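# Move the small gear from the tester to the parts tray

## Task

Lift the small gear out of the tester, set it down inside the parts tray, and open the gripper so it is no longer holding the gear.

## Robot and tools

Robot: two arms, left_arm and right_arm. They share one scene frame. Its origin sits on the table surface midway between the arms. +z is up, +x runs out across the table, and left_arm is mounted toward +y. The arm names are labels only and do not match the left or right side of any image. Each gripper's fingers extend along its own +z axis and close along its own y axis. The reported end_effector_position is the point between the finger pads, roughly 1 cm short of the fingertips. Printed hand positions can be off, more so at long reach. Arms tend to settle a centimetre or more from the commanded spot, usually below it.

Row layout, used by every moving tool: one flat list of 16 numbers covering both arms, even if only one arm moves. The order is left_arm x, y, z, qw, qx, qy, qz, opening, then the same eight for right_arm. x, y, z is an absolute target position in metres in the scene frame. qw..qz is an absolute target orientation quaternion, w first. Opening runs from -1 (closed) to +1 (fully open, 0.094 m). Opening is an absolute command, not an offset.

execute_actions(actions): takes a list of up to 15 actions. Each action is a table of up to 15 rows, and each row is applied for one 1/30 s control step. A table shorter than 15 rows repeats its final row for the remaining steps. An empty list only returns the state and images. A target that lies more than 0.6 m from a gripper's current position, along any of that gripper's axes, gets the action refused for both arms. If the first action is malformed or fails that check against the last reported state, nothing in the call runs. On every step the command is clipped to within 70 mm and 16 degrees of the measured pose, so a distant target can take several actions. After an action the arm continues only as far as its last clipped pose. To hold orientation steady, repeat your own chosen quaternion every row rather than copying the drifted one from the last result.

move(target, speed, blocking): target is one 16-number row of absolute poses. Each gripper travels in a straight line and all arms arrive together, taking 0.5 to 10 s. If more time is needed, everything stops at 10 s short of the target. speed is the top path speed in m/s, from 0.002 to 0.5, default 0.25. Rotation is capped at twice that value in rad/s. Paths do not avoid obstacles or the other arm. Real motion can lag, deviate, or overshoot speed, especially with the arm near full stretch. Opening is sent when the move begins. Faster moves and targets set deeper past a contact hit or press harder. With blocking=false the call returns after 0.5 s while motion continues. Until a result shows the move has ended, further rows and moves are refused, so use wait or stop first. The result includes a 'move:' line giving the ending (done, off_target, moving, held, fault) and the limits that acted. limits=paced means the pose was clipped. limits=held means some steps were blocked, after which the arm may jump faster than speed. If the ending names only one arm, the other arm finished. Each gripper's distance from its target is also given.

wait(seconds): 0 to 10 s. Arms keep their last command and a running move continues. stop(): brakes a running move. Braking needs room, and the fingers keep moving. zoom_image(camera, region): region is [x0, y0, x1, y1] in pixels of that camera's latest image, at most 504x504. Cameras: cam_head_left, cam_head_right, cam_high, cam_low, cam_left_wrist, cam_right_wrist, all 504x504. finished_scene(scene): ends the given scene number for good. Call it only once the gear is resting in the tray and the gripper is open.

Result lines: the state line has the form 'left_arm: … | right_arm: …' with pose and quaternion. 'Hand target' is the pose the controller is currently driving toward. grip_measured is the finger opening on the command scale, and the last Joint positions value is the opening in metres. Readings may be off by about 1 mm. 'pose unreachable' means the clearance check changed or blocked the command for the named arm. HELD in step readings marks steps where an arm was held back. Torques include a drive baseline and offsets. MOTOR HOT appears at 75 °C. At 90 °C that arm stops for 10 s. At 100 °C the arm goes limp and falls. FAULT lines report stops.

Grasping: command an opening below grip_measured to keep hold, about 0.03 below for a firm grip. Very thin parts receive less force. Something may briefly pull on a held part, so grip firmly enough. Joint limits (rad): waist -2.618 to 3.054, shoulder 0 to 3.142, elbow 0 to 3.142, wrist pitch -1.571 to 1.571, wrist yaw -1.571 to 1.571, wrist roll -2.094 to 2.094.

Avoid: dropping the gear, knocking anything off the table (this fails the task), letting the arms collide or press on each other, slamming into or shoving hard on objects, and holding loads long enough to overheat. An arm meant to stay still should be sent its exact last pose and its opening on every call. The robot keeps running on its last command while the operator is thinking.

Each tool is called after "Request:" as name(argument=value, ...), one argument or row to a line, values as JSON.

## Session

Request:
execute_actions(
  actions=[],
)

Scene clock: 0.00 s.
left_arm: end_effector_position=(+0.5580, +0.5609, +0.2546) grip_measured=+1.000 end_effector_quat_wxyz=(+0.142, +0.081, +0.664, +0.730) | right_arm: end_effector_position=(+0.2430, +0.1938, +0.2007) grip_measured=+1.000 end_effector_quat_wxyz=(-0.565, +0.680, -0.273, -0.379)
Joint positions: left_arm=[ 0.141  2.218  1.545  0.853 -0.936  1.645  0.094] | right_arm=[ 0.726  1.984  1.168  0.684 -0.976 -0.709  0.094]
Joint velocities: left_arm=[-0.002 -0.012 -0.007 -0.037  0.007 -0.007  0.   ] | right_arm=[-0.007 -0.017 -0.002  0.051  0.037  0.007  0.   ]
Joint torques (N m, as the arm reports them, + toward a larger angle): no reading
Hand target (left_arm): +0.556, +0.560, +0.275; +0.160, +0.063, +0.655, +0.736
Hand target (right_arm): +0.243, +0.194, +0.212; -0.573, +0.678, -0.264, -0.377
camera_calibration (this result's frames):
cam_left_wrist: T_world_to_cam=[[0.229219, -0.00832943, -0.973339, 0.124002], [-0.962403, -0.15166, -0.225346, 0.717021], [-0.145739, 0.988398, -0.0427796, -0.373162], [0, 0, 0, 1]] pos_world=[0.607255, 0.478608, 0.26631]
cam_right_wrist: T_world_to_cam=[[0.900976, 0.263125, 0.344974, -0.332585], [0.433426, -0.50993, -0.743044, 0.187923], [-0.0196009, 0.818985, -0.57348, 0.0688706], [0, 0, 0, 1]] pos_world=[0.219551, 0.126935, 0.293864]

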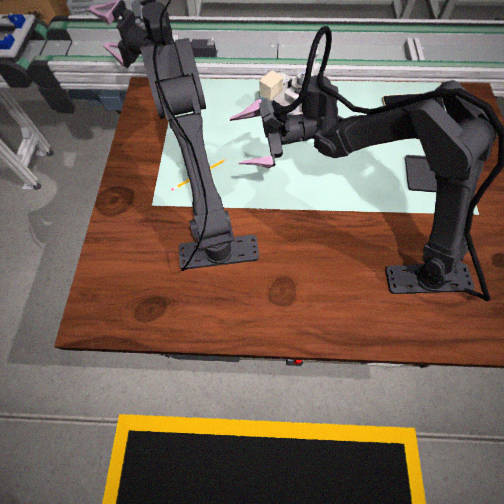

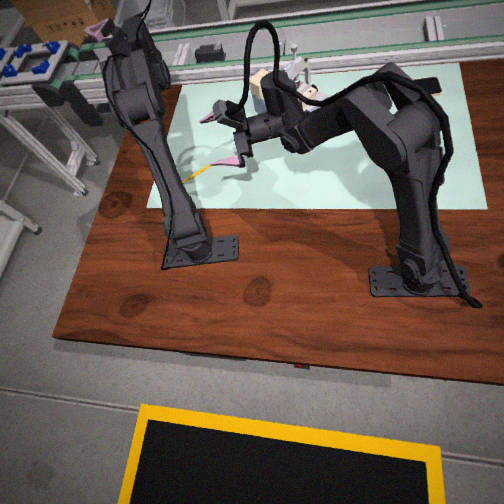

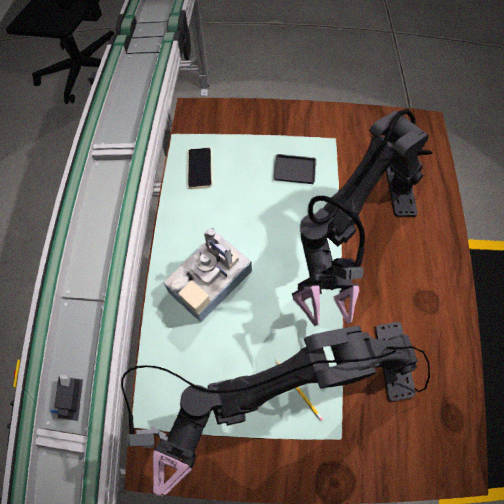

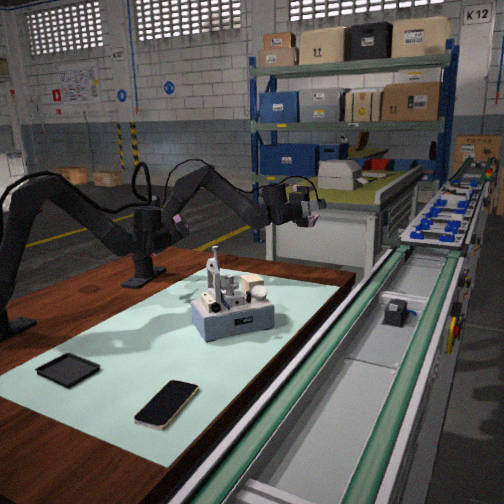

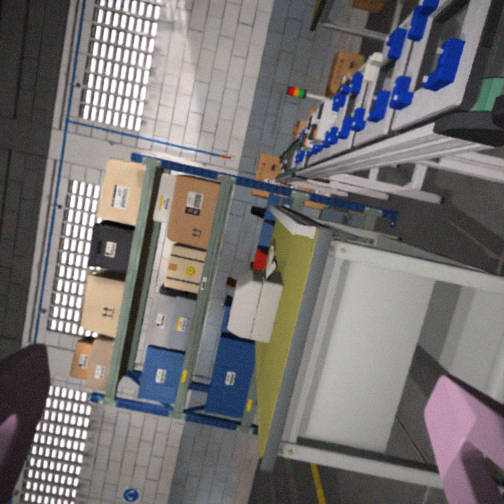

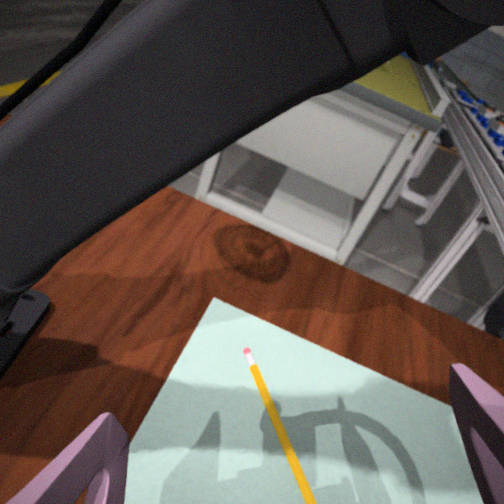

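Request:
move(
  target=[0.45,0.30,0.34,0.403,0.273,0.864,-0.127,0.2,0.37,-0.11,0.18,0.653,-0.271,0.653,0.271,-0.35],
  speed=0.3,
)

Request:
move(
  target=[0.47,0.04,0.285,0.403,0.273,0.864,-0.127,0.2,0.44,-0.05,0.16,0.653,-0.271,0.653,0.271,-0.35],
  speed=0.2,
)

Scene clock: 5.93 s.
left_arm: end_effector_position=(+0.4466, +0.2994, +0.3294) grip_measured=+0.203 end_effector_quat_wxyz=(+0.391, +0.275, +0.869, -0.125) | right_arm: end_effector_position=(+0.3682, -0.1071, +0.1749) grip_measured=-0.349 end_effector_quat_wxyz=(+0.645, -0.276, +0.657, +0.274)
Joint positions: left_arm=[ 0.256  1.747  2.049 -1.356  0.704  0.847  0.057] | right_arm=[ 0.074  1.61   0.434  1.155 -0.652 -0.009  0.031]
Joint velocities: left_arm=[ 0.002 -0.007  0.012 -0.022  0.066  0.051  0.   ] | right_arm=[ 0.027  0.022 -0.007 -0.066 -0.037  0.007 -0.   ]
Joint torques (N m, as the arm reports them, + toward a larger angle): left_arm=[ 1.13 -6.69  7.29  1.23  0.47 -0.01] | right_arm=[-0.53 -9.18  3.81  1.52  0.07 -0.02]
Hand target (left_arm): +0.446, +0.301, +0.340; +0.405, +0.278, +0.862, -0.124
Hand target (right_arm): +0.366, -0.111, +0.179; +0.650, -0.271, +0.657, +0.270
Off the commanded pose (left_arm): 0.011 m, 2 deg.
Off the commanded pose (right_arm): 0.006 m, 1 deg.
move: off_target (left_arm)
camera_calibration (this result's frames):
cam_left_wrist: T_world_to_cam=[[-0.511031, -0.847548, 0.143213, 0.434209], [-0.826624, 0.4389, -0.35222, 0.391381], [0.235667, -0.298379, -0.924895, 0.377714], [0, 0, 0, 1]] pos_world=[0.456405, 0.308937, 0.425014]
cam_right_wrist: T_world_to_cam=[[0.723696, -0.645531, -0.244038, -0.286321], [-0.511546, -0.264415, -0.81756, 0.348334], [0.463233, 0.716502, -0.521575, 0.105064], [0, 0, 0, 1]] pos_world=[0.336729, -0.168003, 0.26971]

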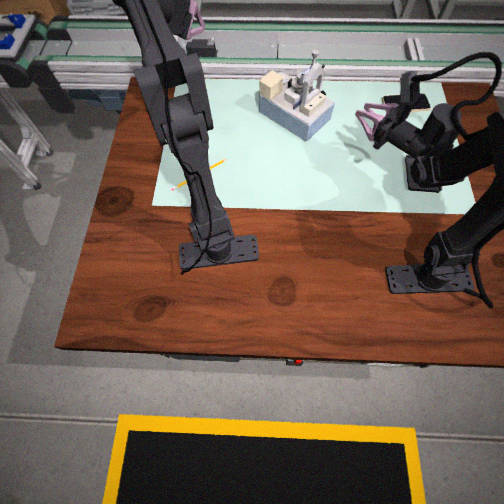

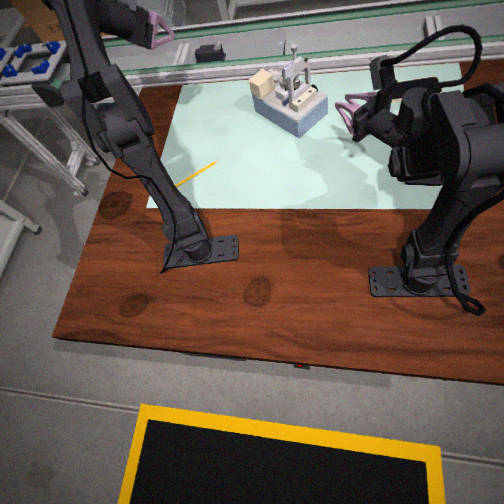

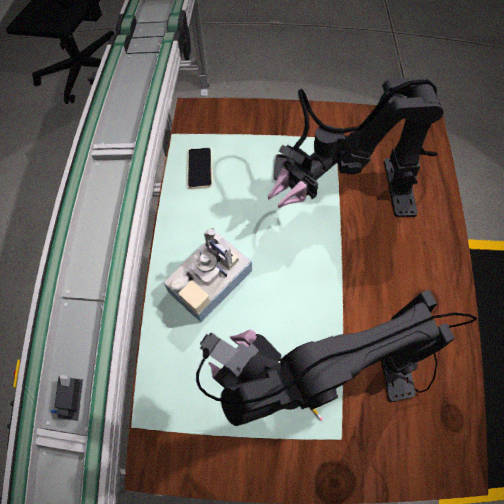

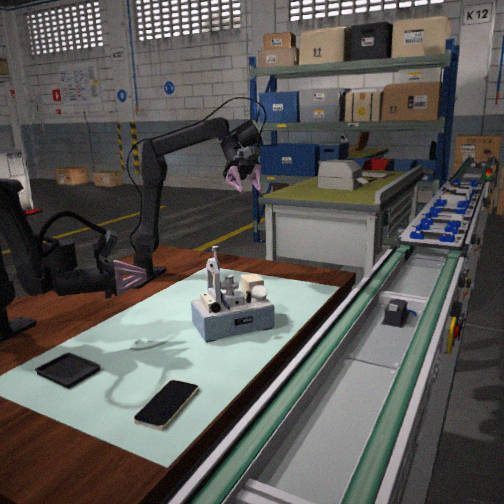

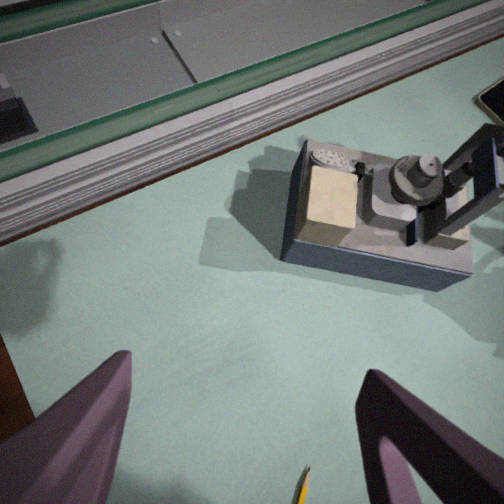

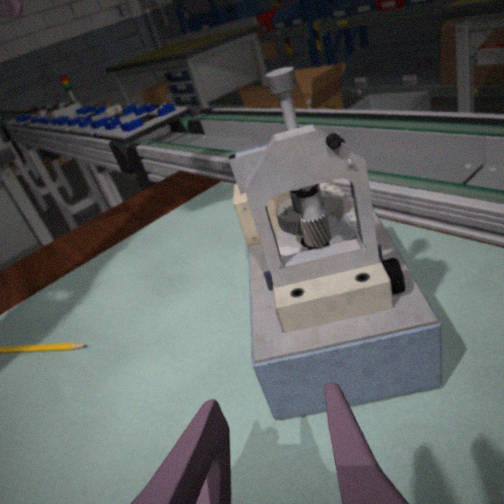

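Scene clock: 7.90 s.
left_arm: end_effector_position=(+0.4652, +0.0439, +0.2736) grip_measured=+0.203 end_effector_quat_wxyz=(+0.386, +0.278, +0.871, -0.122) | right_arm: end_effector_position=(+0.4347, -0.0556, +0.1449) grip_measured=-0.349 end_effector_quat_wxyz=(+0.635, -0.270, +0.671, +0.271)
Joint positions: left_arm=[-0.558  1.628  1.624 -0.746  0.169  0.159  0.057] | right_arm=[ 0.208  1.933  0.718  1.163 -0.505 -0.005  0.031]
Joint velocities: left_arm=[-0.012  0.002  0.002  0.022  0.007  0.051 -0.001] | right_arm=[-0.012 -0.007 -0.022  0.051 -0.037 -0.037 -0.001]
Joint torques (N m, as the arm reports them, + toward a larger angle): left_arm=[-0.36 -7.49  6.39  2.03  0.09 -0.08] | right_arm=[  0.6  -10.16   6.68   1.85   0.04  -0.01]
Hand target (left_arm): +0.468, +0.042, +0.284; +0.403, +0.274, +0.864, -0.123
Hand target (right_arm): +0.440, -0.051, +0.160; +0.653, -0.272, +0.653, +0.270
Off the commanded pose (left_arm): 0.013 m, 2 deg.
Off the commanded pose (right_arm): 0.017 m, 3 deg.
move: off_target (left_arm, right_arm)
camera_calibration (this result's frames):
cam_left_wrist: T_world_to_cam=[[-0.513448, -0.847127, 0.136918, 0.237967], [-0.827244, 0.446217, -0.341405, 0.496191], [0.228118, -0.288558, -0.92989, 0.249946], [0, 0, 0, 1]] pos_world=[0.475637, 0.0523033, 0.369242]
cam_right_wrist: T_world_to_cam=[[0.706474, -0.657957, -0.260745, -0.299301], [-0.540893, -0.264348, -0.798471, 0.381499], [0.456432, 0.705134, -0.542639, 0.0271188], [0, 0, 0, 1]] pos_world=[0.405421, -0.115201, 0.24129]

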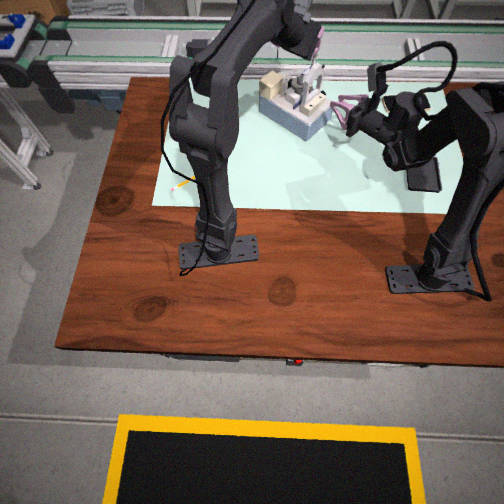

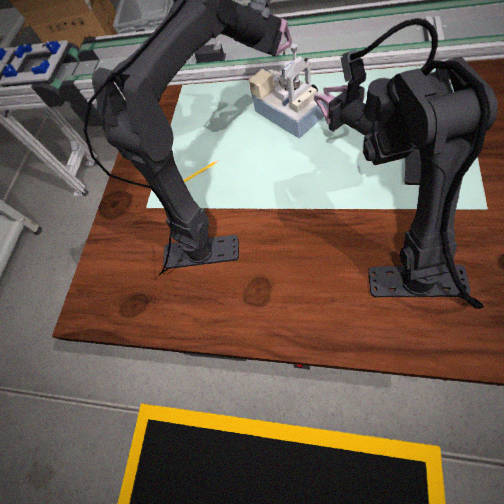

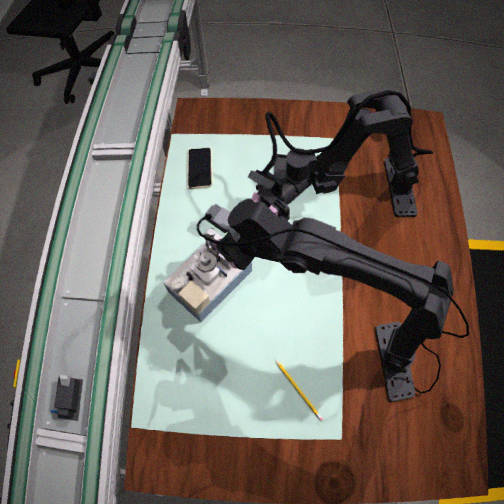

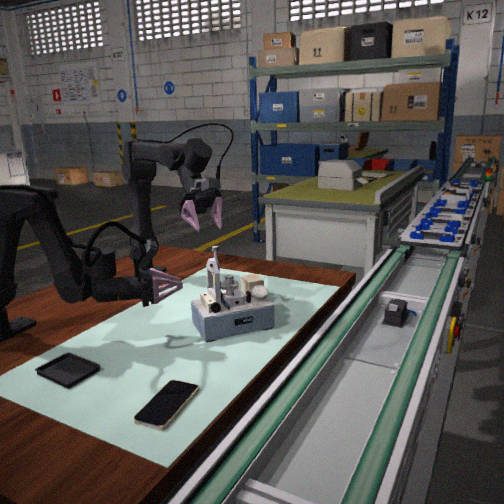

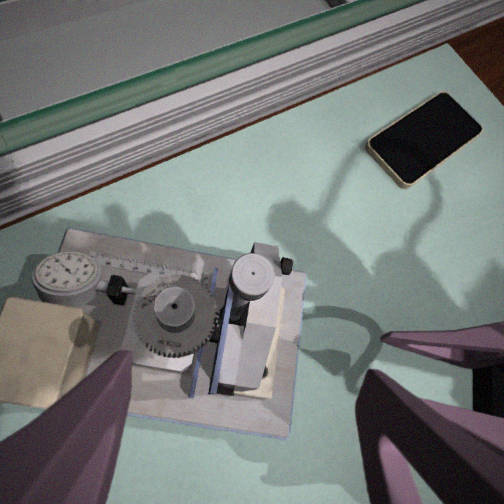

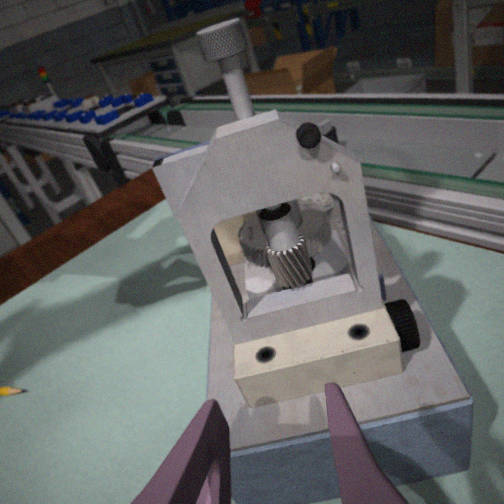

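Request:
move(
  target=[0.503,0.006,0.23,0.403,0.273,0.864,-0.127,0.0,0.48,-0.014,0.158,0.653,-0.271,0.653,0.271,-0.35],
  speed=0.06,
)

Scene clock: 11.90 s.
left_arm: end_effector_position=(+0.5021, +0.0111, +0.2226) grip_measured=+0.003 end_effector_quat_wxyz=(+0.390, +0.273, +0.871, -0.124) | right_arm: end_effector_position=(+0.4758, -0.0195, +0.1478) grip_measured=-0.349 end_effector_quat_wxyz=(+0.645, -0.271, +0.661, +0.270)
Joint positions: left_arm=[-0.602  1.774  1.577 -0.539  0.135  0.118  0.047] | right_arm=[ 0.27   2.073  0.939  1.109 -0.442 -0.004  0.031]
Joint velocities: left_arm=[ 0.007 -0.017 -0.017 -0.007  0.066 -0.051  0.   ] | right_arm=[-0.012 -0.012 -0.007  0.037 -0.007 -0.037 -0.001]
Joint torques (N m, as the arm reports them, + toward a larger angle): left_arm=[-0.78 -8.53  6.24  2.1   0.07 -0.07] | right_arm=[  0.59 -11.99   7.01   1.65   0.04  -0.01]
Hand target (left_arm): +0.503, +0.006, +0.230; +0.403, +0.273, +0.864, -0.127
Hand target (right_arm): +0.480, -0.015, +0.158; +0.653, -0.271, +0.653, +0.271
Off the commanded pose (left_arm): 0.009 m, 2 deg.
Off the commanded pose (right_arm): 0.012 m, 1 deg.
move: off_target (right_arm)
camera_calibration (this result's frames):
cam_left_wrist: T_world_to_cam=[[-0.507266, -0.849925, 0.142509, 0.23183], [-0.829207, 0.436327, -0.349334, 0.526766], [0.234727, -0.295374, -0.926098, 0.180576], [0, 0, 0, 1]] pos_world=[0.512011, 0.0205339, 0.318211]
cam_right_wrist: T_world_to_cam=[[0.712675, -0.656431, -0.247371, -0.308761], [-0.520499, -0.258415, -0.813819, 0.408195], [0.470292, 0.708745, -0.525838, -0.0245516], [0, 0, 0, 1]] pos_world=[0.444058, -0.0797957, 0.242908]

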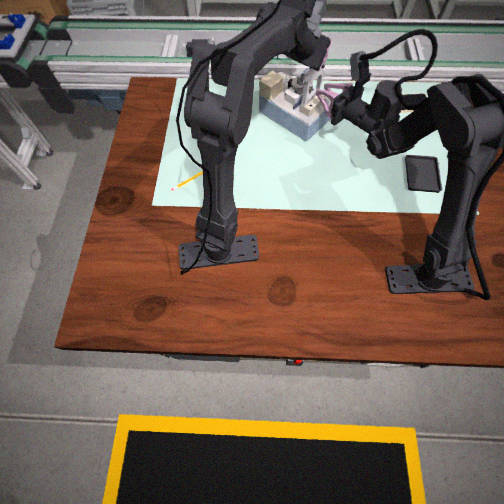

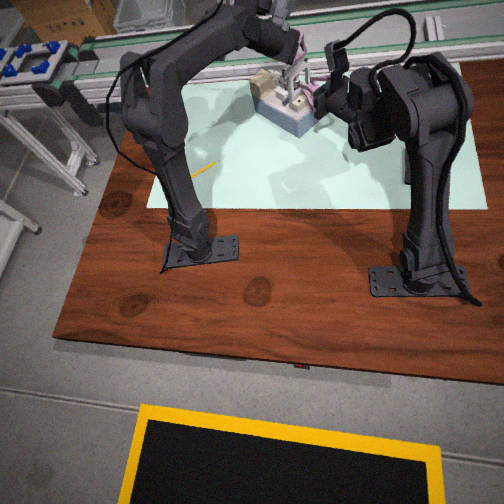

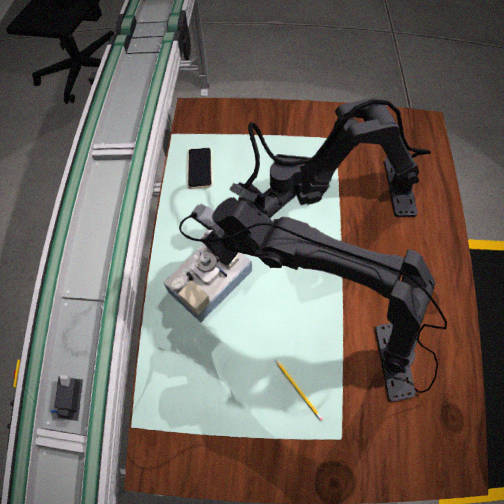

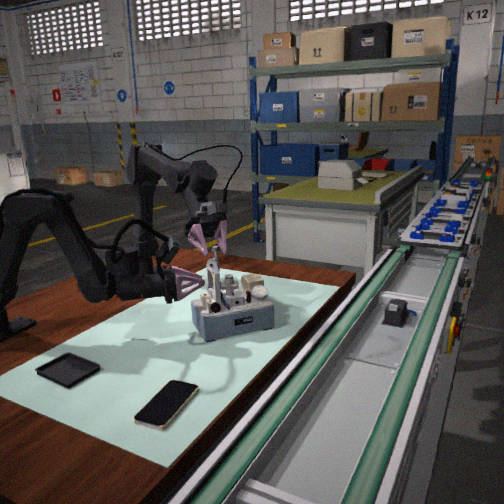

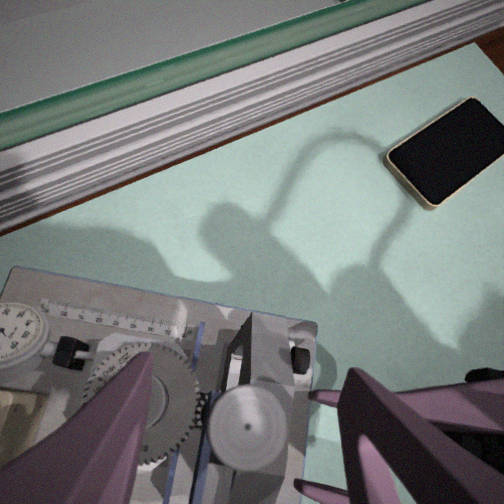

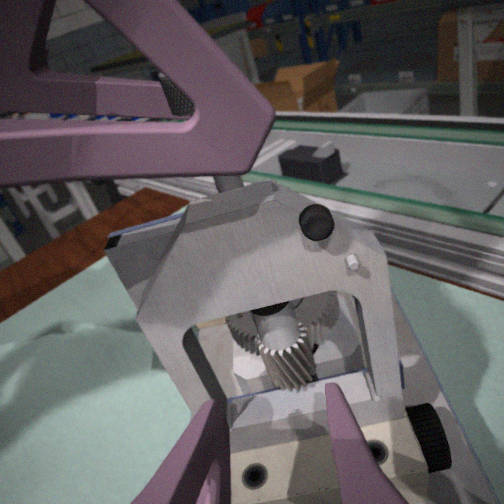

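Request:
move(
  target=[0.503,0.006,0.23,0.403,0.273,0.864,-0.127,-0.74,0.514,0.019,0.157,0.653,-0.271,0.653,0.271,-0.35],
  speed=0.03,
)

Scene clock: 17.47 s.
left_arm: end_effector_position=(+0.5033, +0.0126, +0.2224) grip_measured=-0.707 end_effector_quat_wxyz=(+0.391, +0.271, +0.871, -0.121) | right_arm: end_effector_position=(+0.5106, +0.0128, +0.1455) grip_measured=-0.349 end_effector_quat_wxyz=(+0.645, -0.272, +0.662, +0.269)
Joint positions: left_arm=[-0.601  1.774  1.577 -0.538  0.128  0.117  0.014] | right_arm=[ 0.314  2.194  1.15   1.019 -0.398 -0.004  0.031]
Joint velocities: left_arm=[ 0.002  0.012 -0.012 -0.081 -0.037 -0.022 -0.002] | right_arm=[-0.012 -0.002 -0.012 -0.007 -0.037 -0.007 -0.   ]
Joint torques (N m, as the arm reports them, + toward a larger angle): left_arm=[-0.92 -8.66  6.37  2.05  0.08 -0.12] | right_arm=[  0.61 -13.68   7.39   1.66   0.03  -0.01]
Hand target (left_arm): +0.503, +0.006, +0.230; +0.403, +0.273, +0.864, -0.127
Hand target (right_arm): +0.514, +0.018, +0.157; +0.653, -0.271, +0.653, +0.271
Off the commanded pose (left_arm): 0.010 m, 2 deg.
Off the commanded pose (right_arm): 0.014 m, 1 deg.
move: off_target (right_arm)
camera_calibration (this result's frames):
cam_left_wrist: T_world_to_cam=[[-0.501662, -0.853958, 0.138166, 0.231938], [-0.8313, 0.431707, -0.350099, 0.528415], [0.239323, -0.290489, -0.926467, 0.178292], [0, 0, 0, 1]] pos_world=[0.512956, 0.0217364, 0.318133]
cam_right_wrist: T_world_to_cam=[[0.712695, -0.656713, -0.246563, -0.313018], [-0.52046, -0.259385, -0.813536, 0.432702], [0.470305, 0.708129, -0.526655, -0.0648517], [0, 0, 0, 1]] pos_world=[0.47879, -0.0474033, 0.240686]

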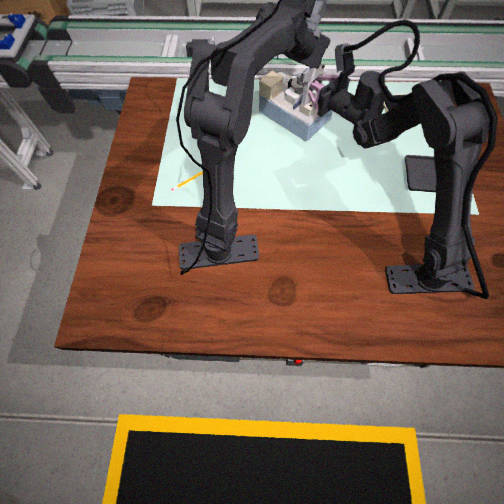

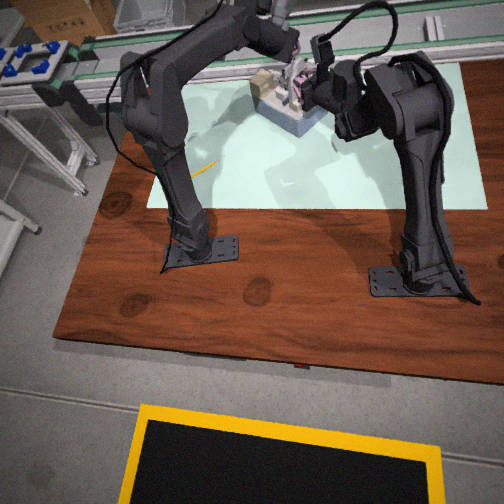

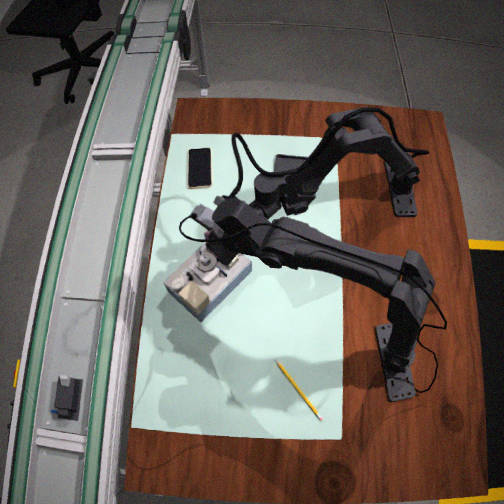

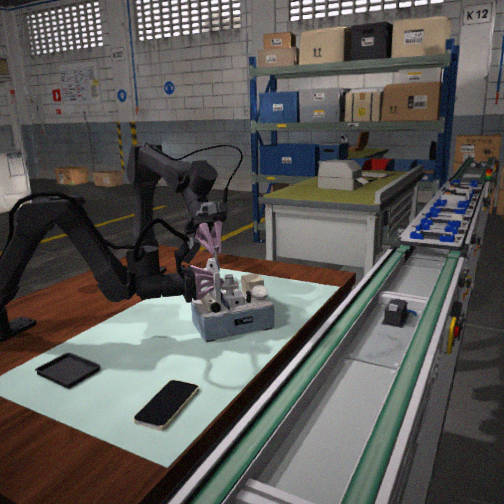

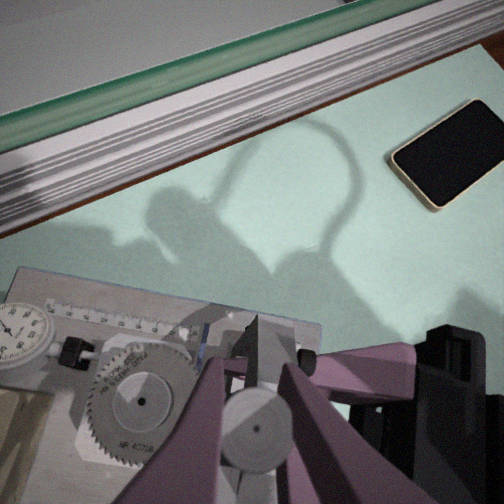

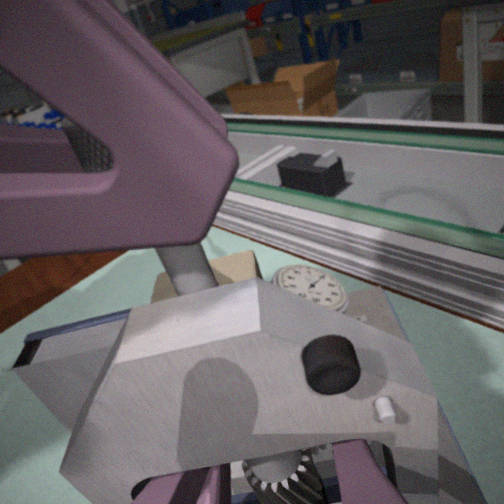

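Request:
execute_actions(
  actions=[
    [[0.503,0.008,0.25,0.403,0.273,0.864,-0.127,-0.75,0.514,0.019,0.157,0.653,-0.271,0.653,0.271,-0.55]],
    [[0.503,0.008,0.265,0.403,0.273,0.864,-0.127,-0.75,0.514,0.019,0.157,0.653,-0.271,0.653,0.271,-0.7]],
    [[0.503,0.008,0.278,0.403,0.273,0.864,-0.127,-0.75,0.514,0.019,0.162,0.653,-0.271,0.653,0.271,-0.7]],
    [[0.503,0.008,0.289,0.403,0.273,0.864,-0.127,-0.75,0.513,0.018,0.168,0.653,-0.271,0.653,0.271,-0.7]],
    [[0.503,0.008,0.298,0.403,0.273,0.864,-0.127,-0.75,0.512,0.017,0.174,0.66,-0.268,0.646,0.274,-0.7]],
    [[0.503,0.008,0.298,0.403,0.273,0.864,-0.127,-0.75,0.511,0.016,0.180,0.666,-0.266,0.64,0.276,-0.7]],
  ],
)

Scene clock: 23.83 s.
left_arm: end_effector_position=(+0.5023, +0.0134, +0.2406) grip_measured=-0.707 end_effector_quat_wxyz=(+0.343, +0.273, +0.891, -0.114) | right_arm: end_effector_position=(+0.5098, +0.0136, +0.1453) grip_measured=-0.647 end_effector_quat_wxyz=(+0.640, -0.270, +0.666, +0.272)
Joint positions: left_arm=[-0.601  1.863  1.835 -0.812  0.126  0.117  0.014] | right_arm=[ 0.317  2.187  1.15   1.001 -0.396  0.004  0.017]
Joint velocities: left_arm=[-0.007 -0.007 -0.022 -0.037 -0.037  0.022  0.001] | right_arm=[ 0.012  0.012 -0.007  0.11   0.037  0.066  0.   ]
Joint torques (N m, as the arm reports them, + toward a larger angle): left_arm=[ -0.48 -12.26  11.32   1.94   0.1   -0.1 ] | right_arm=[  0.31 -16.66   6.51   1.88   0.05   0.07]
Hand target (left_arm): +0.500, +0.009, +0.297; +0.403, +0.273, +0.864, -0.127
Hand target (right_arm): +0.510, +0.016, +0.180; +0.666, -0.265, +0.640, +0.276
Off the commanded pose (left_arm): 0.058 m, 8 deg.
Off the commanded pose (right_arm): 0.035 m, 4 deg.
Step readings (end_effector_position; steps 1 to 15: 1st action; 16 to 30: 2nd action; 31 to 45: 3rd action; 46 to 60: 4th action; 61 to 75: 5th action; 76 to 90: 6th action):
0: left_arm (+0.5033, +0.0126, +0.2224) | right_arm (+0.5106, +0.0127, +0.1450)
1: left_arm (+0.5033, +0.0126, +0.2235) | right_arm (+0.5106, +0.0127, +0.1450)
2: left_arm (+0.5033, +0.0127, +0.2233) | right_arm (+0.5106, +0.0127, +0.1450)
4: left_arm (+0.5032, +0.0127, +0.2233) | right_arm (+0.5106, +0.0128, +0.1450)
8: left_arm (+0.5031, +0.0128, +0.2232) | right_arm (+0.5104, +0.0132, +0.1450)
15: left_arm (+0.5030, +0.0128, +0.2232) | right_arm (+0.5104, +0.0132, +0.1450)
16: left_arm (+0.5032, +0.0127, +0.2243) | right_arm (+0.5099, +0.0138, +0.1450)
17: left_arm (+0.5032, +0.0127, +0.2249) | right_arm (+0.5099, +0.0139, +0.1450)
19: left_arm (+0.5029, +0.0129, +0.2252) | right_arm (+0.5099, +0.0139, +0.1450)
23: left_arm (+0.5029, +0.0130, +0.2252) | right_arm (+0.5099, +0.0139, +0.1450)
30: left_arm (+0.5029, +0.0129, +0.2250) | right_arm (+0.5099, +0.0139, +0.1450)
31: left_arm (+0.5029, +0.0129, +0.2260) | right_arm (+0.5099, +0.0139, +0.1449)
32: left_arm (+0.5030, +0.0129, +0.2273) | right_arm (+0.5099, +0.0139, +0.1448)
34: left_arm (+0.5027, +0.0130, +0.2300) | right_arm (+0.5099, +0.0139, +0.1448)
38: left_arm (+0.5026, +0.0131, +0.2326) | right_arm (+0.5099, +0.0139, +0.1448)
45: left_arm (+0.5026, +0.0131, +0.2325) | right_arm (+0.5099, +0.0139, +0.1448)
46: left_arm (+0.5027, +0.0131, +0.2332) | right_arm (+0.5099, +0.0139, +0.1451)
47: left_arm (+0.5027, +0.0131, +0.2339) | right_arm (+0.5098, +0.0139, +0.1450)
49: left_arm (+0.5026, +0.0132, +0.2355) | right_arm (+0.5098, +0.0137, +0.1447)
53: left_arm (+0.5025, +0.0132, +0.2363) | right_arm (+0.5098, +0.0137, +0.1448)
60: left_arm (+0.5025, +0.0132, +0.2364) | right_arm (+0.5098, +0.0137, +0.1447)
61: left_arm (+0.5025, +0.0132, +0.2372) | right_arm (+0.5098, +0.0136, +0.1449)
62: left_arm (+0.5025, +0.0132, +0.2379) | right_arm (+0.5098, +0.0136, +0.1451)
64: left_arm (+0.5024, +0.0132, +0.2397) | right_arm (+0.5098, +0.0136, +0.1453)
68: left_arm (+0.5023, +0.0133, +0.2407) | right_arm (+0.5098, +0.0136, +0.1453)
75: left_arm (+0.5023, +0.0134, +0.2406) | right_arm (+0.5098, +0.0136, +0.1453)
76: left_arm (+0.5023, +0.0134, +0.2406) | right_arm (+0.5098, +0.0136, +0.1453)
77: left_arm (+0.5023, +0.0134, +0.2406) | right_arm (+0.5098, +0.0136, +0.1453)
79: left_arm (+0.5023, +0.0134, +0.2406) | right_arm (+0.5098, +0.0136, +0.1453)
83: left_arm (+0.5023, +0.0134, +0.2406) | right_arm (+0.5098, +0.0136, +0.1453)
90: end_effector_position above
camera_calibration (this result's frames):
cam_left_wrist: T_world_to_cam=[[-0.487137, -0.860875, 0.146942, 0.220249], [-0.860389, 0.444225, -0.249791, 0.523858], [0.149763, -0.24811, -0.957085, 0.247377], [0, 0, 0, 1]] pos_world=[0.520966, 0.0182726, 0.335252]
cam_right_wrist: T_world_to_cam=[[0.70928, -0.656057, -0.257896, -0.308561], [-0.532455, -0.258848, -0.805909, 0.437426], [0.461966, 0.708934, -0.532917, -0.0600169], [0, 0, 0, 1]] pos_world=[0.479491, -0.0466588, 0.240964]

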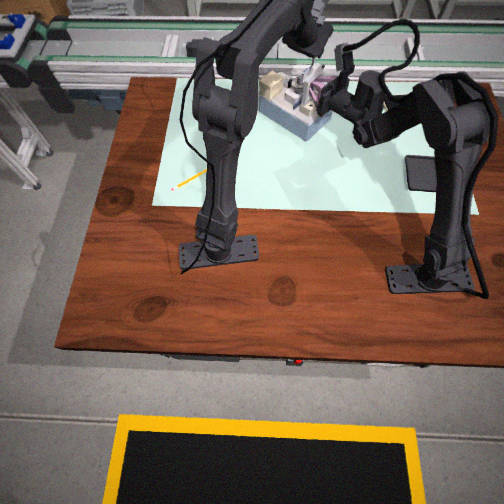

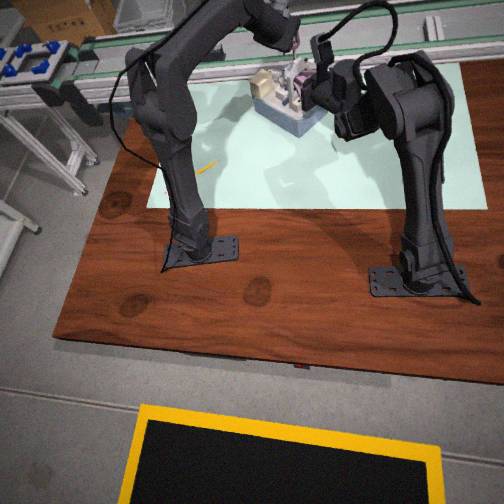

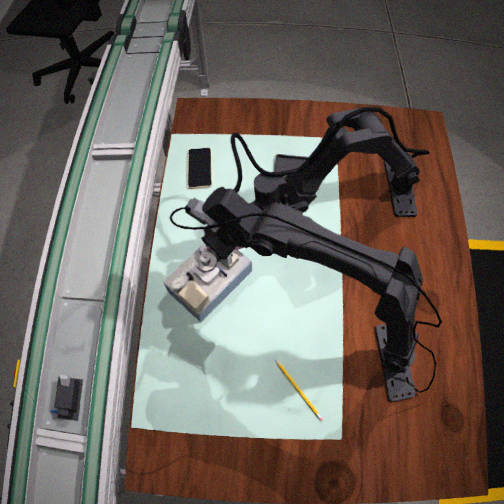

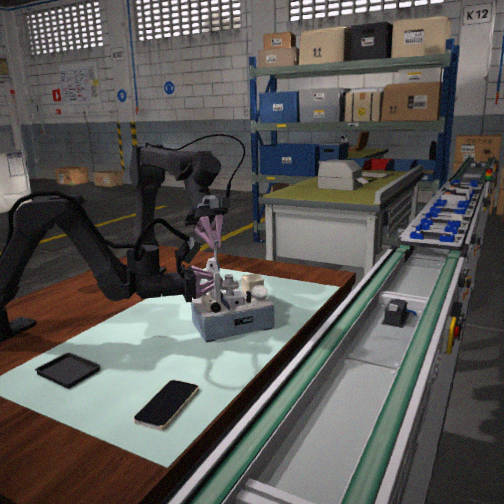

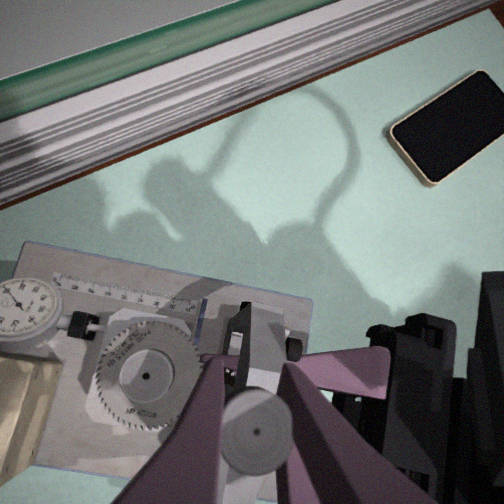

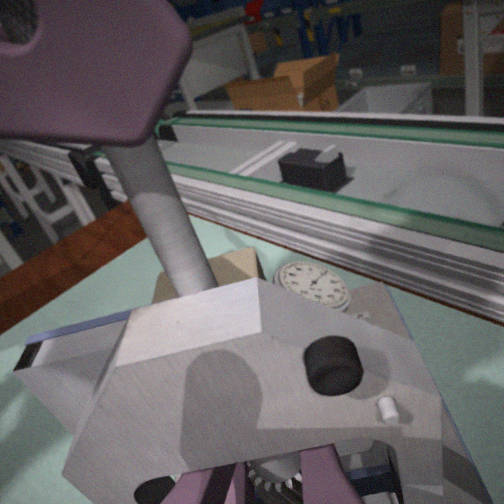

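Request:
execute_actions(
  actions=[
    [[0.503,0.008,0.298,0.403,0.273,0.864,-0.127,-0.75,0.510,0.016,0.186,0.666,-0.266,0.64,0.276,-0.7]],
    [[0.503,0.008,0.298,0.403,0.273,0.864,-0.127,-0.75,0.509,0.015,0.191,0.672,-0.265,0.634,0.277,-0.7]],
    [[0.503,0.008,0.298,0.403,0.273,0.864,-0.127,-0.75,0.506,0.012,0.191,0.672,-0.265,0.634,0.277,-0.7]],
    [[0.503,0.008,0.298,0.403,0.273,0.864,-0.127,-0.75,0.503,0.008,0.188,0.672,-0.265,0.634,0.277,-0.7]],
  ],
)

Scene clock: 28.67 s.
left_arm: end_effector_position=(+0.5023, +0.0134, +0.2406) grip_measured=-0.707 end_effector_quat_wxyz=(+0.343, +0.273, +0.891, -0.114) | right_arm: end_effector_position=(+0.5055, +0.0113, +0.1504) grip_measured=-0.647 end_effector_quat_wxyz=(+0.637, -0.265, +0.670, +0.274)
Joint positions: left_arm=[-0.601  1.863  1.835 -0.812  0.126  0.117  0.014] | right_arm=[ 0.317  2.155  1.128  0.986 -0.393  0.014  0.017]
Joint velocities: left_arm=[ 0.007  0.007  0.002  0.022  0.022 -0.037 -0.001] | right_arm=[-0.002 -0.007 -0.007 -0.007  0.037  0.066  0.   ]
Joint torques (N m, as the arm reports them, + toward a larger angle): left_arm=[ -0.44 -12.53  11.22   1.94   0.15  -0.07] | right_arm=[ -0.36 -16.81   5.     2.22  -0.07  -0.01]
Hand target (left_arm): +0.500, +0.009, +0.297; +0.403, +0.273, +0.864, -0.127
Hand target (right_arm): +0.503, +0.008, +0.187; +0.671, -0.265, +0.635, +0.276
Off the commanded pose (left_arm): 0.058 m, 8 deg.
Off the commanded pose (right_arm): 0.038 m, 6 deg.
Step readings (end_effector_position; steps 1 to 15: 1st action; 16 to 30: 2nd action; 31 to 45: 3rd action; 46 to 60: 4th action):
0: left_arm (+0.5023, +0.0134, +0.2406) | right_arm (+0.5098, +0.0136, +0.1453)
1: left_arm (+0.5023, +0.0134, +0.2406) | right_arm (+0.5098, +0.0136, +0.1464)
2: left_arm (+0.5023, +0.0134, +0.2406) | right_arm (+0.5098, +0.0134, +0.1472)
4: left_arm (+0.5023, +0.0134, +0.2406) | right_arm (+0.5097, +0.0131, +0.1492)
8: left_arm (+0.5023, +0.0134, +0.2406) | right_arm (+0.5097, +0.0130, +0.1489)
15: left_arm (+0.5023, +0.0134, +0.2406) | right_arm (+0.5097, +0.0130, +0.1490)
16: left_arm (+0.5023, +0.0134, +0.2406) | right_arm (+0.5097, +0.0130, +0.1492)
17: left_arm (+0.5023, +0.0134, +0.2406) | right_arm (+0.5097, +0.0130, +0.1492)
19: left_arm (+0.5023, +0.0134, +0.2406) | right_arm (+0.5097, +0.0130, +0.1492)
23: left_arm (+0.5023, +0.0134, +0.2406) | right_arm (+0.5097, +0.0130, +0.1492)
30: left_arm (+0.5023, +0.0134, +0.2406) | right_arm (+0.5097, +0.0130, +0.1492)
31: left_arm (+0.5023, +0.0134, +0.2406) | right_arm (+0.5096, +0.0130, +0.1494)
32: left_arm (+0.5023, +0.0134, +0.2406) | right_arm (+0.5096, +0.0130, +0.1496)
34: left_arm (+0.5023, +0.0134, +0.2406) | right_arm (+0.5096, +0.0130, +0.1493)
38: left_arm (+0.5023, +0.0134, +0.2406) | right_arm (+0.5096, +0.0129, +0.1494)
45: left_arm (+0.5023, +0.0134, +0.2406) | right_arm (+0.5096, +0.0129, +0.1494)
46: left_arm (+0.5023, +0.0134, +0.2406) | right_arm (+0.5090, +0.0127, +0.1488)
47: left_arm (+0.5023, +0.0134, +0.2406) | right_arm (+0.5080, +0.0123, +0.1493)
49: left_arm (+0.5023, +0.0134, +0.2406) | right_arm (+0.5064, +0.0116, +0.1502)
53: left_arm (+0.5023, +0.0134, +0.2406) | right_arm (+0.5055, +0.0113, +0.1504)
60: end_effector_position above
camera_calibration (this result's frames):
cam_left_wrist: T_world_to_cam=[[-0.487137, -0.860875, 0.146942, 0.220249], [-0.860389, 0.444225, -0.249791, 0.523858], [0.149763, -0.24811, -0.957085, 0.247377], [0, 0, 0, 1]] pos_world=[0.520966, 0.0182726, 0.335252]
cam_right_wrist: T_world_to_cam=[[0.703576, -0.657387, -0.269858, -0.301046], [-0.543198, -0.252685, -0.800678, 0.443176], [0.458166, 0.709924, -0.534875, -0.0514017], [0, 0, 0, 1]] pos_world=[0.476092, -0.0494282, 0.246108]

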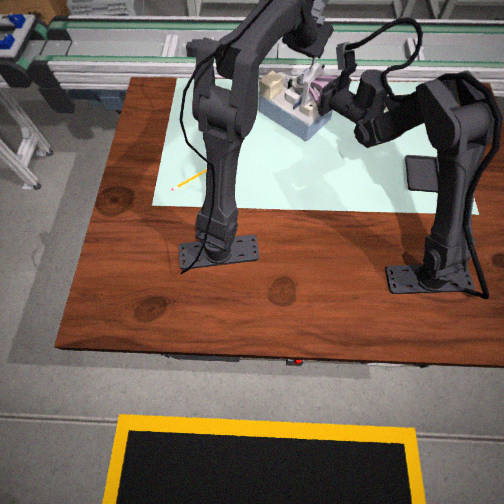

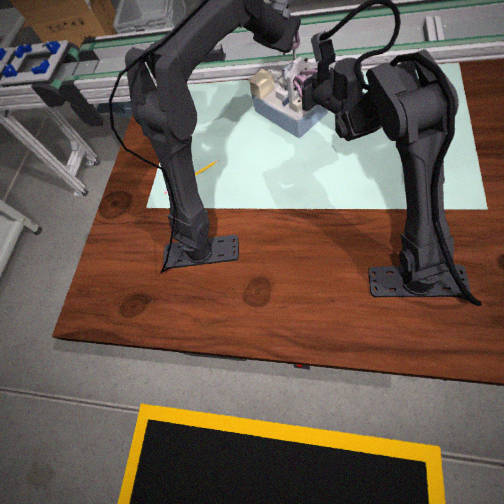

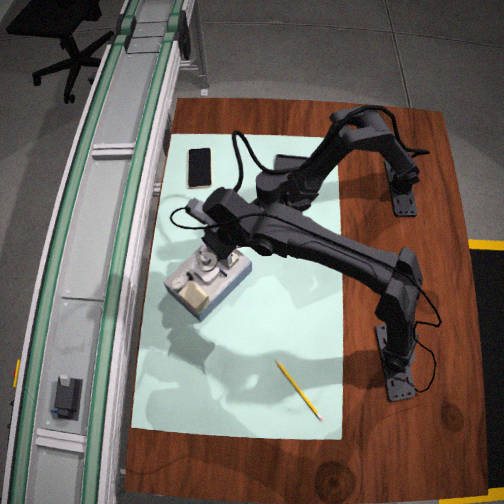

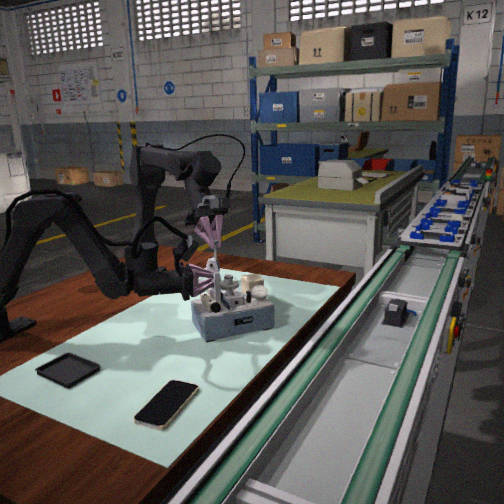

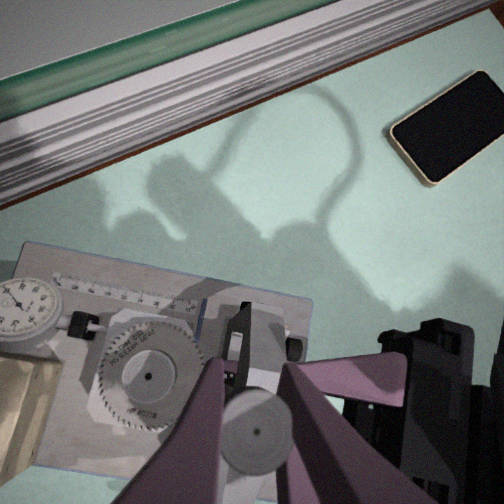

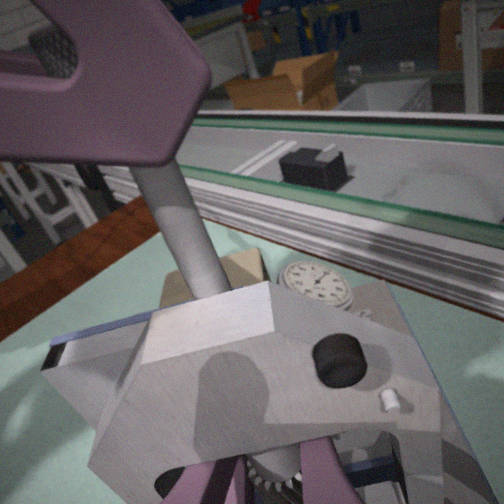

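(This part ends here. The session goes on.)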